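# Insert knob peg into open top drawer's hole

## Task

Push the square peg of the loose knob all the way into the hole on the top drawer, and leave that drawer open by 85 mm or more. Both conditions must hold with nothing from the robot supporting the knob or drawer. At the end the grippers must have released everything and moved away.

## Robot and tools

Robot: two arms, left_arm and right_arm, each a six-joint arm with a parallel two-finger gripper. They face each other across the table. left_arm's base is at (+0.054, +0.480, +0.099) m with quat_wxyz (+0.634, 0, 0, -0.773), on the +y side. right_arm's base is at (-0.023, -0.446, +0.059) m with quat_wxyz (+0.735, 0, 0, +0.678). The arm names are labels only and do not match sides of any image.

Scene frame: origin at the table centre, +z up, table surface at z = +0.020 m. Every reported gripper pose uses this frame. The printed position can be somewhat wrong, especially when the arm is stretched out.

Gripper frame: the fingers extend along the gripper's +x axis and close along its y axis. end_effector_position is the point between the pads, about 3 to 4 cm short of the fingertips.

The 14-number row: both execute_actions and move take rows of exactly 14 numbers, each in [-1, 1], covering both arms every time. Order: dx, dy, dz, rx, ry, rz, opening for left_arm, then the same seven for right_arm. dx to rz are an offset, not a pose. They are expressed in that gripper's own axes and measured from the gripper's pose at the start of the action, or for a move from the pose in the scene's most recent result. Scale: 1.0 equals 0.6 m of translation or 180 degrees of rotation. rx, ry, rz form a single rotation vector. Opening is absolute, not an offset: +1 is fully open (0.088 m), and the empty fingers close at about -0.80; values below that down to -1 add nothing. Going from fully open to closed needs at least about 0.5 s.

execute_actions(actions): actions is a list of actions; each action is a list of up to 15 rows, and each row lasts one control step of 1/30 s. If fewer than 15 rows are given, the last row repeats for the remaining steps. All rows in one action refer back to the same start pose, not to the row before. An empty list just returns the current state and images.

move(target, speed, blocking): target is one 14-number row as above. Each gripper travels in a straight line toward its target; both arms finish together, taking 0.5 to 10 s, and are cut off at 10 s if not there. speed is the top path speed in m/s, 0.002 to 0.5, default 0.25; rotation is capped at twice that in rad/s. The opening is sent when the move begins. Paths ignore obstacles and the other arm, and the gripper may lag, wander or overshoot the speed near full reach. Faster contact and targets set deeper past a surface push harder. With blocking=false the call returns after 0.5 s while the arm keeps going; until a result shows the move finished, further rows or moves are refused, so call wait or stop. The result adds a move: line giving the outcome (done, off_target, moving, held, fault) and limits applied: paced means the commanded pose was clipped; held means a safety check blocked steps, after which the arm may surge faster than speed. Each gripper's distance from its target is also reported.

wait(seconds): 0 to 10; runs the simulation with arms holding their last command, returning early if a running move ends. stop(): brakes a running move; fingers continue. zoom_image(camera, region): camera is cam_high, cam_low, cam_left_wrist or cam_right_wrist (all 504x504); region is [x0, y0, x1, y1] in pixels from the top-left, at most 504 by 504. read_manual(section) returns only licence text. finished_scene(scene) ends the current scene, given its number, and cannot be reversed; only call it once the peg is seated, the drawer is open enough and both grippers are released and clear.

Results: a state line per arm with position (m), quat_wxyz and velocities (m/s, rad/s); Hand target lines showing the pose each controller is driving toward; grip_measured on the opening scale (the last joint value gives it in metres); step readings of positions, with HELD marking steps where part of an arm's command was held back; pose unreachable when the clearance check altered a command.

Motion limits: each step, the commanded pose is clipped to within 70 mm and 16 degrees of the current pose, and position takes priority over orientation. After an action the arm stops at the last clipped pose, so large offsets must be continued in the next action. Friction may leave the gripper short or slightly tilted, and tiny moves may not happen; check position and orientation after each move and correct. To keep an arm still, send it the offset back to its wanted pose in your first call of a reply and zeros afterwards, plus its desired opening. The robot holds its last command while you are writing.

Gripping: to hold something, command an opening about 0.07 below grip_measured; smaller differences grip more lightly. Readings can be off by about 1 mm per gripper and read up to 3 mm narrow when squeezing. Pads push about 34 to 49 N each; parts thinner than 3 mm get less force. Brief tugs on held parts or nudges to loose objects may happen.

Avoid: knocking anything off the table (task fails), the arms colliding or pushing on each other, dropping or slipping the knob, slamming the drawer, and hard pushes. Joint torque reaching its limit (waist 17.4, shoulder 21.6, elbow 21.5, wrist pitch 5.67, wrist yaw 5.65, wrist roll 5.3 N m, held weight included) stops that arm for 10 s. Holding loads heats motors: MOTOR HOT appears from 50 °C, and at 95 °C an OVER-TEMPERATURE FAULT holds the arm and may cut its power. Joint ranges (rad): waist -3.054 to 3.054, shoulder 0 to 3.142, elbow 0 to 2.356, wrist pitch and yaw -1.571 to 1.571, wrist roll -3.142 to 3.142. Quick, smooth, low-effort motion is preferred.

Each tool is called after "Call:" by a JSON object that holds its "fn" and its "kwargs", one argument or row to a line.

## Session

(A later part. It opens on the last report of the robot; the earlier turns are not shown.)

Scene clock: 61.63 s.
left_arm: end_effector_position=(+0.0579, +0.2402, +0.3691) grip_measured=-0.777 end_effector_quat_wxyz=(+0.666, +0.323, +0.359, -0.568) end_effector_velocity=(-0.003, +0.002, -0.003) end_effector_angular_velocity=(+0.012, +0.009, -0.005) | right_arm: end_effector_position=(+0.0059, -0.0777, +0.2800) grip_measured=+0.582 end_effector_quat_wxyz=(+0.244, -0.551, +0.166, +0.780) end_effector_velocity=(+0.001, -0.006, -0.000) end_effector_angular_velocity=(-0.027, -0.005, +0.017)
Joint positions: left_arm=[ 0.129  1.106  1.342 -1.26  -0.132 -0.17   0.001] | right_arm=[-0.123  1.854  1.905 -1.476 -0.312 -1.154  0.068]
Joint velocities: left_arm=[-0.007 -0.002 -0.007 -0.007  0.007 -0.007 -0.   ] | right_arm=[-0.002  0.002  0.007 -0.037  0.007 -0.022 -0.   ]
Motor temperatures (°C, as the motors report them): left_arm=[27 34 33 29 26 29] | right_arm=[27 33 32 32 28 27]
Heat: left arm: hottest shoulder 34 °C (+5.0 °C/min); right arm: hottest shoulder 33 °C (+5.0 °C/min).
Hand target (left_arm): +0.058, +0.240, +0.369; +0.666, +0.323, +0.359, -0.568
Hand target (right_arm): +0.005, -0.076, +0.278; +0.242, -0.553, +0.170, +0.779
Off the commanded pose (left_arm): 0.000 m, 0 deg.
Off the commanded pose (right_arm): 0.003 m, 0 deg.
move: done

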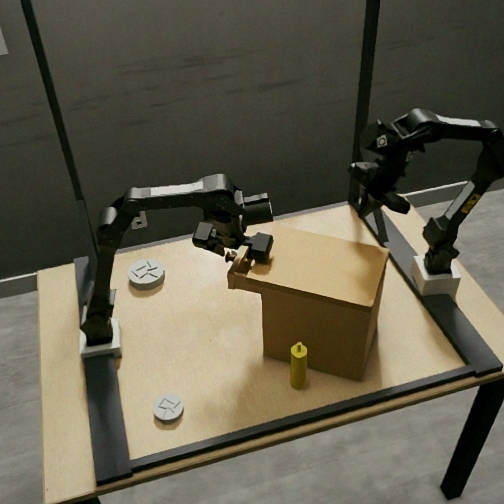

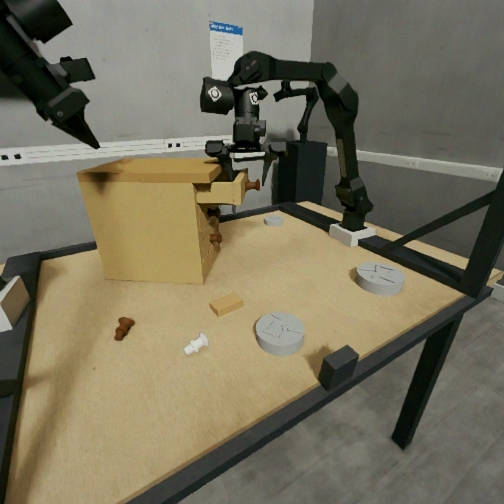

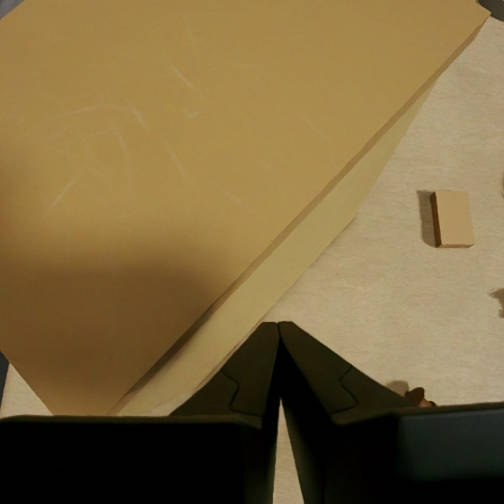

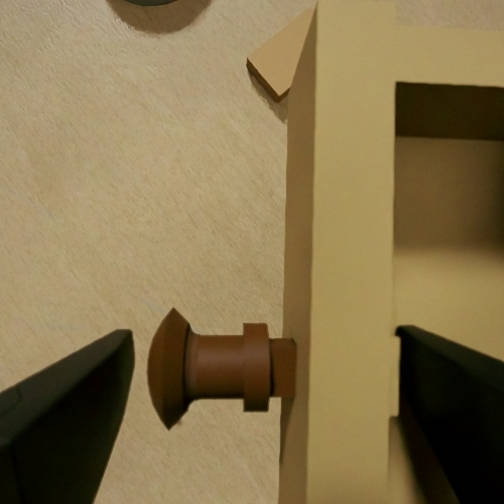

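A bit lower, then close while shifting inward.

Call:
{"fn": "move", "kwargs": {
  "target": [0,0,0,0,0,0,-0.8, 0.013,-0.008,0,0,0,0,0.55],
  "speed": 0.02
}}

Call:
{"fn": "execute_actions", "kwargs": {
  "actions": [
    [[0,0,0,0,0,0,-0.8,0,-0.004,0,0,0,0,0.52],[0,0,0,0,0,0,-0.8,0,-0.004,0,0,0,0,0.5],[0,0,0,0,0,0,-0.8,0,-0.004,0,0,0,0,0.48],[0,0,0,0,0,0,-0.8,0,-0.004,0,0,0,0,0.46],[0,0,0,0,0,0,-0.8,0,-0.004,0,0,0,0,0.44],[0,0,0,0,0,0,-0.8,0,-0.004,0,0,0,0,0.42],[0,0,0,0,0,0,-0.8,0,-0.005,0,0,0,0,0.4],[0,0,0,0,0,0,-0.8,0,-0.005,0,0,0,0,0.38],[0,0,0,0,0,0,-0.8,0,-0.006,0,0,0,0,0.36],[0,0,0,0,0,0,-0.8,0,-0.006,0,0,0,0,0.34],[0,0,0,0,0,0,-0.8,0,-0.007,0,0,0,0,0.32],[0,0,0,0,0,0,-0.8,0,-0.007,0,0,0,0,0.3],[0,0,0,0,0,0,-0.8,0,-0.007,0,0,0,0,0.28],[0,0,0,0,0,0,-0.8,0,-0.007,0,0,0,0,0.26],[0,0,0,0,0,0,-0.8,0,-0.007,0,0,0,0,0.24]],
    [[0,0,0,0,0,0,-0.8,0,0,0,0,0,0,0.22],[0,0,0,0,0,0,-0.8,0,0,0,0,0,0,0.2],[0,0,0,0,0,0,-0.8,0,0,0,0,0,0,0.18],[0,0,0,0,0,0,-0.8,0,0,0,0,0,0,0.16]]
  ]
}}

Scene clock: 62.63 s.
left_arm: end_effector_position=(+0.0579, +0.2402, +0.3691) grip_measured=-0.777 end_effector_quat_wxyz=(+0.666, +0.323, +0.359, -0.568) end_effector_velocity=(+0.002, +0.005, -0.003) end_effector_angular_velocity=(+0.021, -0.004, +0.012) | right_arm: end_effector_position=(+0.0066, -0.0744, +0.2797) grip_measured=+0.552 end_effector_quat_wxyz=(+0.248, -0.551, +0.160, +0.780) end_effector_velocity=(-0.004, -0.002, +0.001) end_effector_angular_velocity=(-0.001, +0.021, +0.013)
Joint positions: left_arm=[ 0.129  1.106  1.342 -1.26  -0.132 -0.17   0.001] | right_arm=[-0.122  1.855  1.903 -1.459 -0.311 -1.154  0.066]
Joint velocities: left_arm=[ 0.002 -0.002 -0.002 -0.022 -0.007 -0.007 -0.   ] | right_arm=[ 0.002 -0.002 -0.002 -0.007 -0.022 -0.007 -0.   ]
Motor temperatures (°C, as the motors report them): left_arm=[27 33 33 29 26 29] | right_arm=[27 33 32 32 28 27]
Heat: left arm: hottest shoulder 33 °C (+4.0 °C/min); right arm: hottest shoulder 33 °C (+5.0 °C/min).
Hand target (left_arm): +0.058, +0.240, +0.369; +0.666, +0.323, +0.359, -0.568
Hand target (right_arm): +0.007, -0.072, +0.273; +0.244, -0.551, +0.166, +0.780
Off the commanded pose (left_arm): 0.000 m, 0 deg.
Off the commanded pose (right_arm): 0.007 m, 1 deg.
move: done

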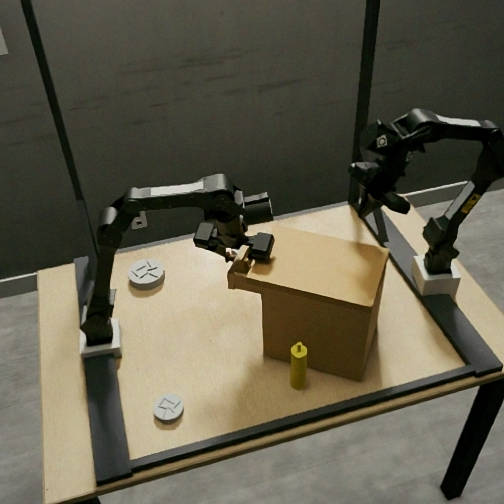

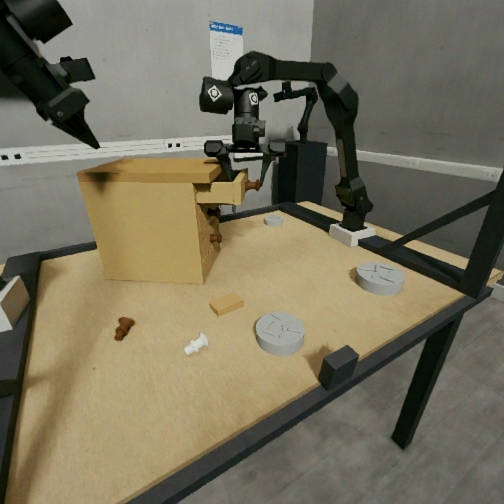

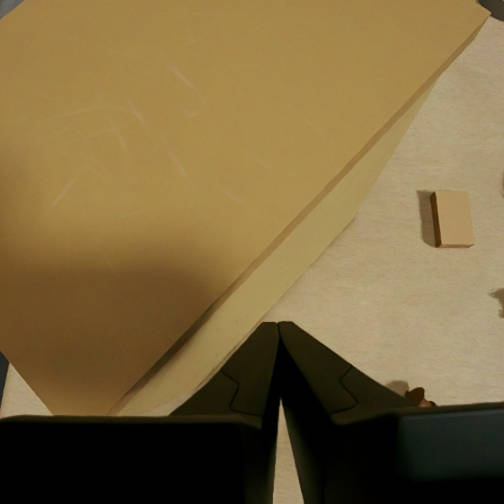

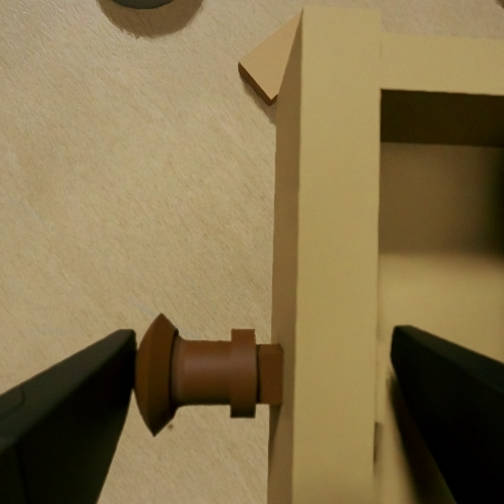

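Scene clock: 63.63 s.
left_arm: end_effector_position=(+0.0579, +0.2402, +0.3691) grip_measured=-0.777 end_effector_quat_wxyz=(+0.666, +0.323, +0.359, -0.568) end_effector_velocity=(+0.003, +0.001, -0.002) end_effector_angular_velocity=(+0.010, -0.016, +0.015) | right_arm: end_effector_position=(+0.0082, -0.0730, +0.2800) grip_measured=+0.231 end_effector_quat_wxyz=(+0.249, -0.551, +0.162, +0.780) end_effector_velocity=(-0.000, -0.001, +0.002) end_effector_angular_velocity=(+0.001, +0.006, +0.006)
Joint positions: left_arm=[ 0.129  1.106  1.342 -1.26  -0.132 -0.17   0.001] | right_arm=[-0.126  1.863  1.915 -1.463 -0.312 -1.154  0.05 ]
Joint velocities: left_arm=[-0.002  0.002 -0.002 -0.007 -0.022 -0.007 -0.   ] | right_arm=[-0.002 -0.002  0.002 -0.007 -0.007 -0.007 -0.   ]
Motor temperatures (°C, as the motors report them): left_arm=[27 33 33 29 26 29] | right_arm=[27 33 32 32 28 27]
Heat: left arm: hottest shoulder 33 °C (+4.0 °C/min); right arm: hottest shoulder 33 °C (+5.0 °C/min).
Hand target (left_arm): +0.058, +0.240, +0.369; +0.666, +0.323, +0.359, -0.568
Hand target (right_arm): +0.008, -0.073, +0.280; +0.249, -0.551, +0.161, +0.780
Off the commanded pose (left_arm): 0.000 m, 0 deg.
Off the commanded pose (right_arm): 0.000 m, 0 deg.
Step readings (end_effector_position; steps 1 to 15: 1st action; 16 to 30: 2nd action):
0: left_arm (+0.0579, +0.2402, +0.3691) | right_arm (+0.0066, -0.0744, +0.2797)
1: left_arm (+0.0579, +0.2402, +0.3691) | right_arm (+0.0066, -0.0744, +0.2797)
2: left_arm (+0.0579, +0.2402, +0.3691) | right_arm (+0.0065, -0.0744, +0.2797)
4: left_arm (+0.0579, +0.2402, +0.3691) | right_arm (+0.0065, -0.0744, +0.2797)
8: left_arm (+0.0579, +0.2402, +0.3691) | right_arm (+0.0063, -0.0750, +0.2799)
15: left_arm (+0.0579, +0.2402, +0.3691) | right_arm (+0.0077, -0.0731, +0.2801)
16: left_arm (+0.0579, +0.2402, +0.3691) | right_arm (+0.0079, -0.0730, +0.2800)
17: left_arm (+0.0579, +0.2402, +0.3691) | right_arm (+0.0080, -0.0730, +0.2800)
19: left_arm (+0.0579, +0.2402, +0.3691) | right_arm (+0.0082, -0.0730, +0.2800)
23: left_arm (+0.0579, +0.2402, +0.3691) | right_arm (+0.0082, -0.0730, +0.2800)
30: end_effector_position above

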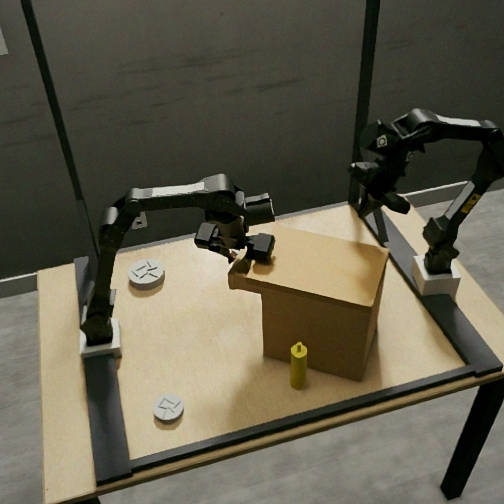

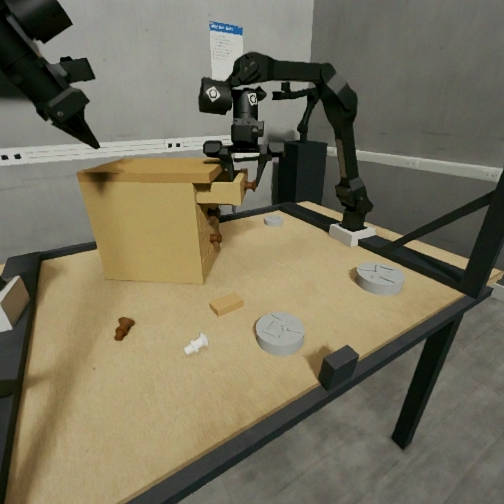

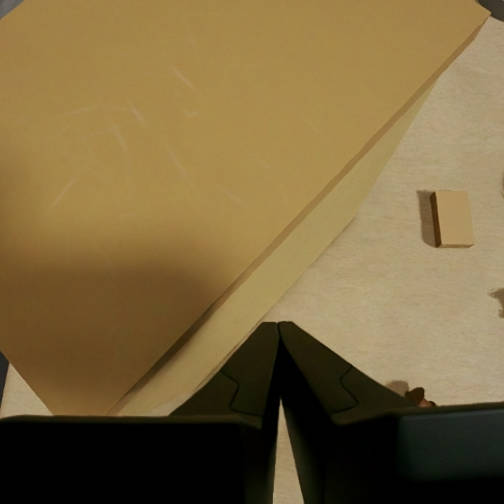

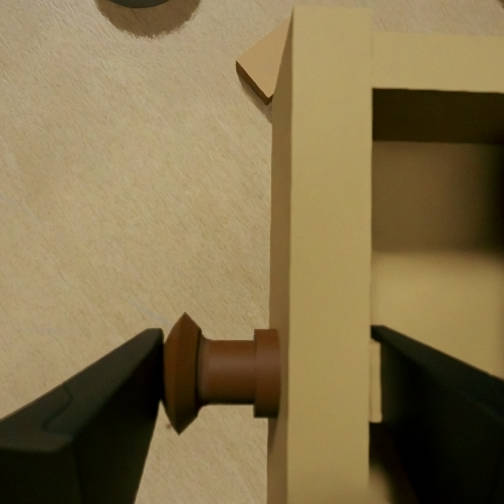

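Seated. Pull out a little to be safe, release, and lift.

Call:
{"fn": "move", "kwargs": {
  "target": [0,0,0,0,0,0,-0.8, 0,0.014,0,0,0,0,0.16],
  "speed": 0.02
}}

Call:
{"fn": "execute_actions", "kwargs": {
  "actions": [
    [[0,0,0,0,0,0,-0.8,0,0,0,0,0,0,0.55]]
  ]
}}

Call:
{"fn": "move", "kwargs": {
  "target": [0,0,0,0,0,0,-0.8, -0.1,0,0,0,-0.06,0,0.55],
  "speed": 0.1
}}

Call:
{"fn": "move", "kwargs": {
  "target": [0,0,0,0,0,0,-0.8, 0,0.2,0,0,0,0,0.55],
  "speed": 0.2
}}

Call:
{"fn": "zoom_image", "kwargs": {
  "camera": "cam_low",
  "region": [190, 145, 290, 245]
}}

Scene clock: 64.57 s.
left_arm: end_effector_position=(+0.0579, +0.2402, +0.3691) grip_measured=-0.777 end_effector_quat_wxyz=(+0.666, +0.323, +0.359, -0.568) end_effector_velocity=(-0.001, +0.003, -0.002) end_effector_angular_velocity=(+0.008, +0.002, -0.012) | right_arm: end_effector_position=(+0.0079, -0.0744, +0.2792) grip_measured=+0.231 end_effector_quat_wxyz=(+0.254, -0.550, +0.159, +0.780) end_effector_velocity=(-0.003, -0.001, -0.001) end_effector_angular_velocity=(-0.004, +0.027, -0.019)
Joint positions: left_arm=[ 0.129  1.106  1.342 -1.26  -0.132 -0.17   0.001] | right_arm=[-0.126  1.845  1.886 -1.442 -0.312 -1.148  0.05 ]
Joint velocities: left_arm=[-0.002 -0.007 -0.007 -0.007  0.007  0.007 -0.   ] | right_arm=[-0.002 -0.007 -0.017  0.007 -0.022  0.022 -0.   ]
Motor temperatures (°C, as the motors report them): left_arm=[27 33 33 29 26 29] | right_arm=[27 33 32 32 28 27]
Heat: left arm: hottest shoulder 33 °C (+4.0 °C/min); right arm: hottest shoulder 33 °C (+4.0 °C/min).
Hand target (left_arm): +0.058, +0.240, +0.369; +0.666, +0.323, +0.359, -0.568
Hand target (right_arm): +0.004, -0.080, +0.280; +0.249, -0.551, +0.162, +0.780
Off the commanded pose (left_arm): 0.000 m, 0 deg.
Off the commanded pose (right_arm): 0.007 m, 1 deg.
move: done

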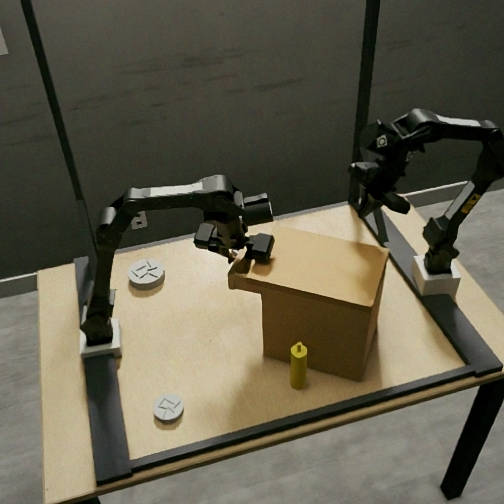

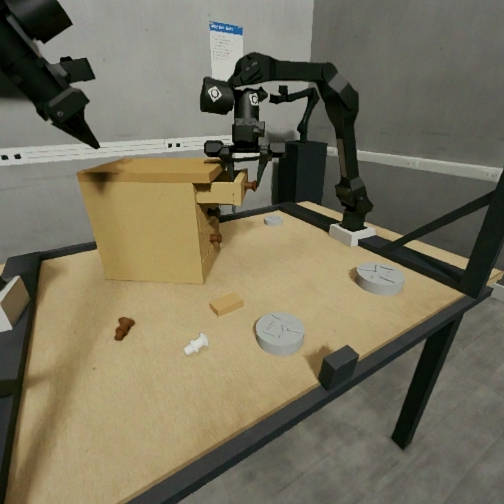

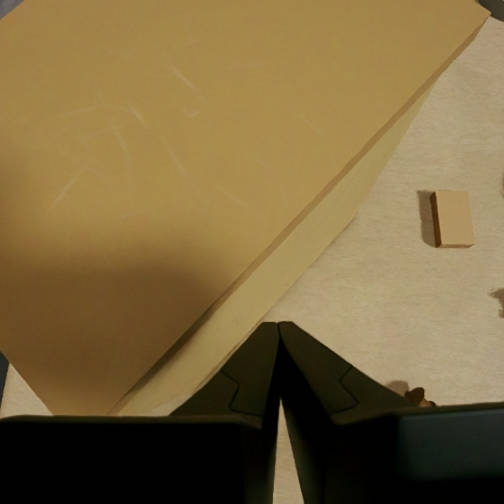

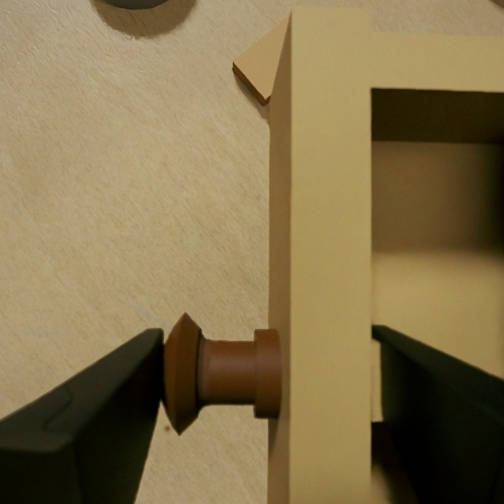

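Scene clock: 65.07 s.
left_arm: end_effector_position=(+0.0579, +0.2402, +0.3691) grip_measured=-0.777 end_effector_quat_wxyz=(+0.666, +0.323, +0.359, -0.568) end_effector_velocity=(+0.001, +0.002, +0.001) end_effector_angular_velocity=(+0.003, -0.010, -0.005) | right_arm: end_effector_position=(+0.0073, -0.0750, +0.2791) grip_measured=+0.538 end_effector_quat_wxyz=(+0.253, -0.550, +0.160, +0.780) end_effector_velocity=(-0.001, -0.002, +0.000) end_effector_angular_velocity=(-0.004, +0.007, +0.006)
Joint positions: left_arm=[ 0.129  1.106  1.342 -1.26  -0.132 -0.17   0.001] | right_arm=[-0.125  1.845  1.886 -1.444 -0.312 -1.148  0.065]
Joint velocities: left_arm=[-0.002 -0.002  0.002 -0.007 -0.007  0.007 -0.   ] | right_arm=[-0.002 -0.002 -0.002 -0.007 -0.007 -0.007  0.003]
Motor temperatures (°C, as the motors report them): left_arm=[27 33 33 29 26 29] | right_arm=[27 34 32 32 28 27]
Heat: left arm: hottest shoulder 33 °C (+4.1 °C/min); right arm: hottest shoulder 34 °C (+5.1 °C/min).
Hand target (left_arm): +0.058, +0.240, +0.369; +0.666, +0.323, +0.359, -0.568
Hand target (right_arm): +0.008, -0.074, +0.279; +0.254, -0.550, +0.159, +0.780
Off the commanded pose (left_arm): 0.000 m, 0 deg.
Off the commanded pose (right_arm): 0.001 m, 0 deg.
Step readings (end_effector_position):
0: left_arm (+0.0579, +0.2402, +0.3691) | right_arm (+0.0079, -0.0744, +0.2792)
1: left_arm (+0.0579, +0.2402, +0.3691) | right_arm (+0.0079, -0.0744, +0.2792)
2: left_arm (+0.0579, +0.2402, +0.3691) | right_arm (+0.0077, -0.0744, +0.2792)
4: left_arm (+0.0579, +0.2402, +0.3691) | right_arm (+0.0073, -0.0750, +0.2791)
8: left_arm (+0.0579, +0.2402, +0.3691) | right_arm (+0.0073, -0.0750, +0.2791)
15: end_effector_position above

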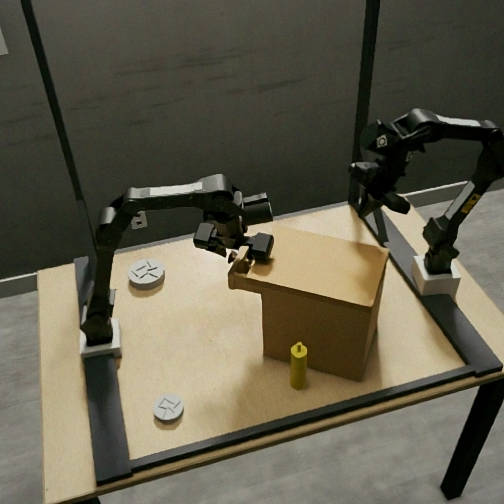

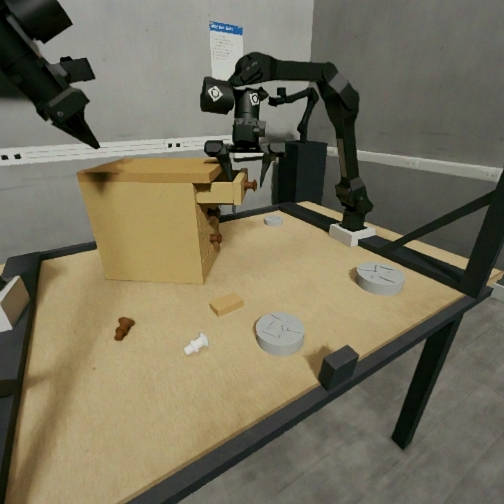

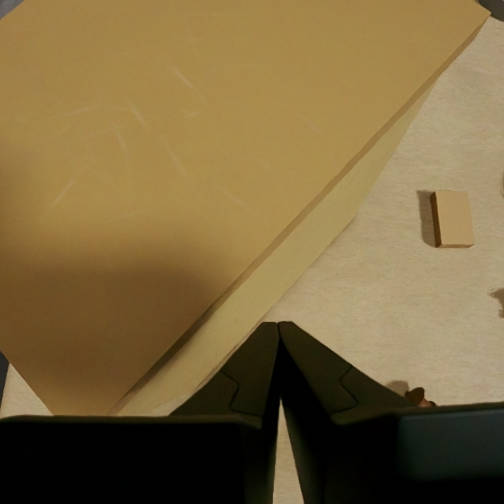

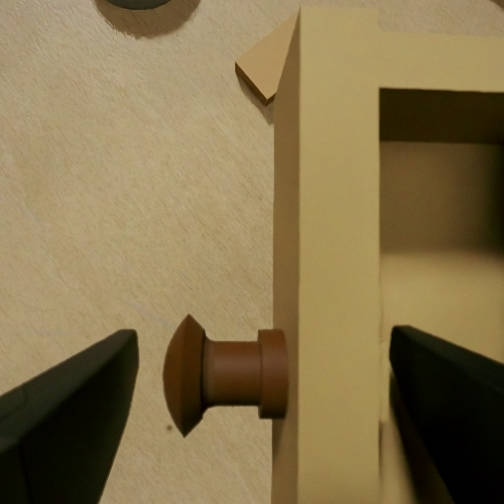

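Scene clock: 66.43 s.
left_arm: end_effector_position=(+0.0579, +0.2402, +0.3691) grip_measured=-0.777 end_effector_quat_wxyz=(+0.666, +0.323, +0.359, -0.568) end_effector_velocity=(+0.001, +0.002, -0.003) end_effector_angular_velocity=(+0.010, +0.004, +0.020) | right_arm: end_effector_position=(+0.0226, -0.0867, +0.3292) grip_measured=+0.548 end_effector_quat_wxyz=(+0.271, -0.474, +0.139, +0.826) end_effector_velocity=(+0.001, -0.002, +0.000) end_effector_angular_velocity=(-0.008, +0.011, -0.012)
Joint positions: left_arm=[ 0.129  1.106  1.342 -1.26  -0.132 -0.17   0.001] | right_arm=[-0.248  1.828  2.024 -1.573 -0.506 -1.239  0.066]
Joint velocities: left_arm=[-0.002 -0.002 -0.007 -0.007 -0.007 -0.022 -0.   ] | right_arm=[-0.007 -0.002 -0.002 -0.007 -0.007  0.007 -0.   ]
Motor temperatures (°C, as the motors report them): left_arm=[27 33 33 29 26 29] | right_arm=[27 34 32 32 28 27]
Heat: left arm: hottest shoulder 33 °C (+4.0 °C/min); right arm: hottest shoulder 34 °C (+5.0 °C/min).
Hand target (left_arm): +0.058, +0.240, +0.369; +0.666, +0.323, +0.359, -0.568
Hand target (right_arm): +0.023, -0.088, +0.335; +0.275, -0.472, +0.130, +0.827
Off the commanded pose (left_arm): 0.000 m, 0 deg.
Off the commanded pose (right_arm): 0.006 m, 1 deg.
joint sent to its limit (right arm) — the command would take joint 4 (wrist pitch) past its lower limit, so that joint was sent only as far as its limit.
move: done

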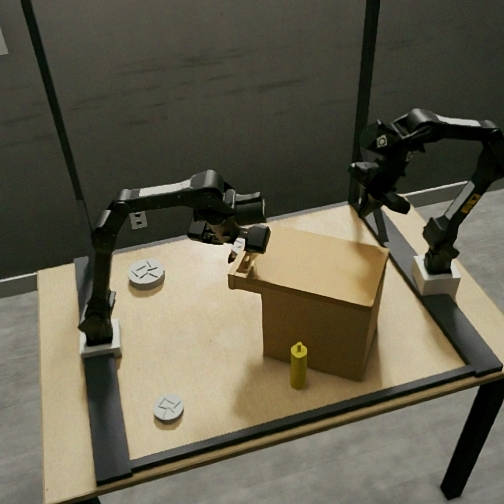

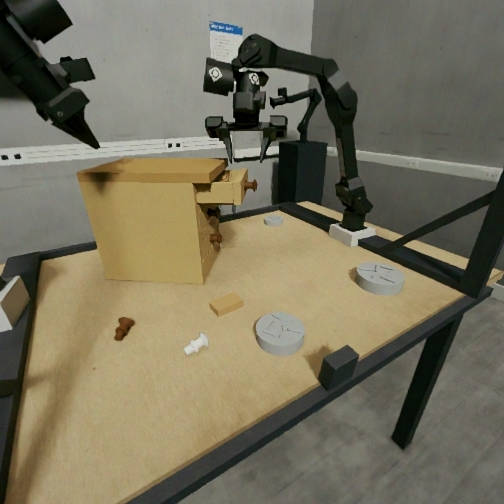

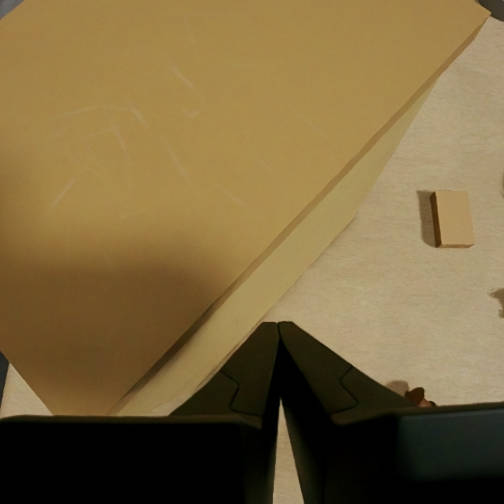

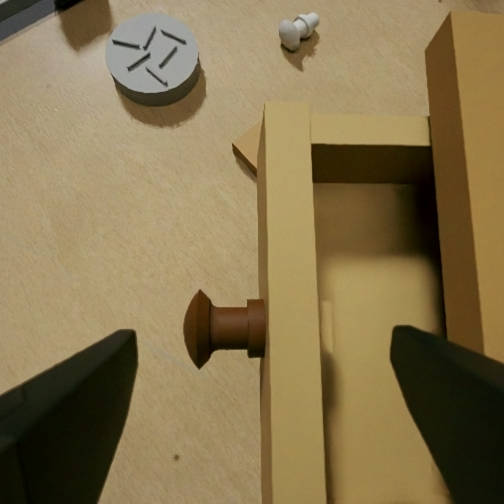

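Scene clock: 67.67 s.
left_arm: end_effector_position=(+0.0579, +0.2402, +0.3691) grip_measured=-0.777 end_effector_quat_wxyz=(+0.666, +0.323, +0.359, -0.568) end_effector_velocity=(+0.001, +0.004, -0.001) end_effector_angular_velocity=(+0.016, -0.004, +0.008) | right_arm: end_effector_position=(-0.0463, -0.1829, +0.3257) grip_measured=+0.548 end_effector_quat_wxyz=(+0.269, -0.474, +0.139, +0.827) end_effector_velocity=(-0.002, -0.003, +0.004) end_effector_angular_velocity=(+0.020, +0.005, -0.002)
Joint positions: left_arm=[ 0.129  1.106  1.342 -1.26  -0.132 -0.17   0.001] | right_arm=[-0.092  1.375  1.535 -1.46  -0.472 -1.071  0.066]
Joint velocities: left_arm=[-0.002 -0.002  0.002 -0.022 -0.007 -0.007 -0.   ] | right_arm=[ 0.002 -0.022 -0.007  0.007 -0.007  0.007 -0.   ]
Motor temperatures (°C, as the motors report them): left_arm=[27 33 33 29 26 29] | right_arm=[27 34 32 32 28 27]
Heat: left arm: hottest shoulder 33 °C (+3.0 °C/min); right arm: hottest shoulder 34 °C (+5.0 °C/min).
Hand target (left_arm): +0.058, +0.240, +0.369; +0.666, +0.323, +0.359, -0.568
Hand target (right_arm): -0.047, -0.185, +0.325; +0.270, -0.474, +0.139, +0.826
Off the commanded pose (left_arm): 0.000 m, 0 deg.
Off the commanded pose (right_arm): 0.002 m, 0 deg.
move: done

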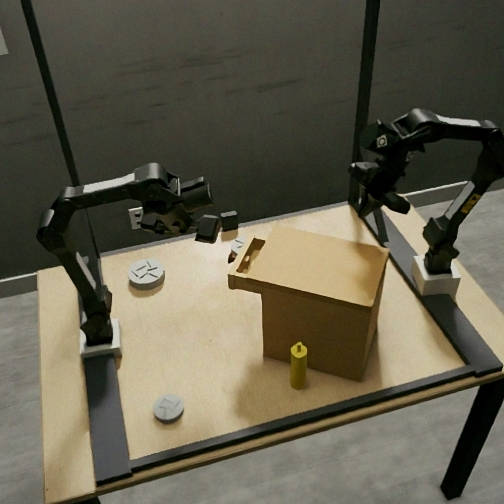

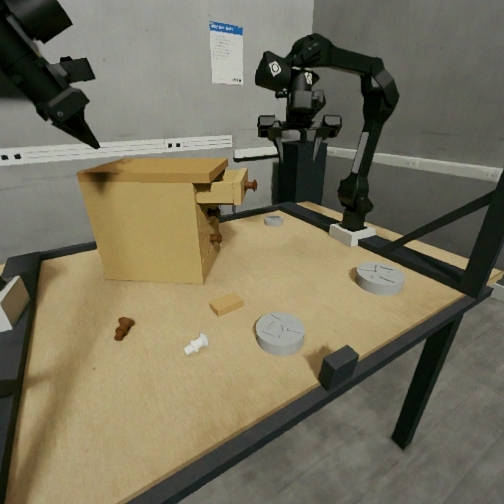

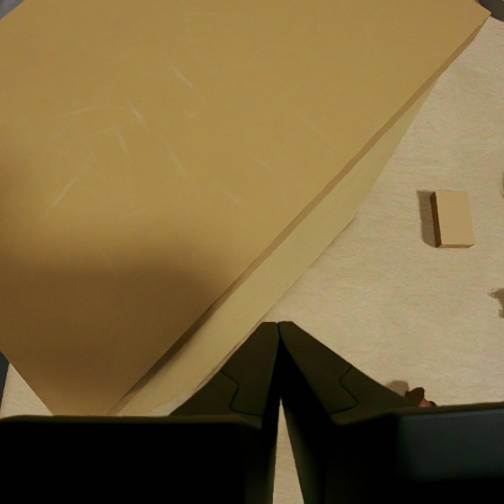

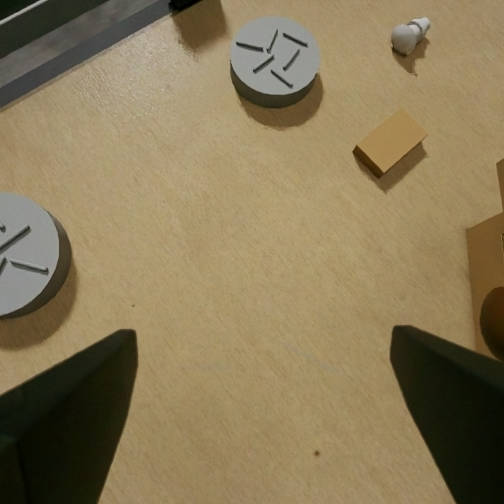

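Region (190, 145, 290, 245) of cam_low's 504x504 image, scaled by 5.040, with more detail than that image has.

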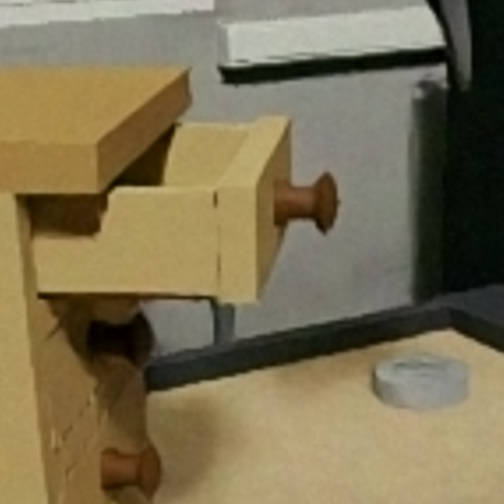

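Call:
{"fn": "finished_scene", "kwargs": {
  "scene": 1
}}

The scene is finished: the task was done.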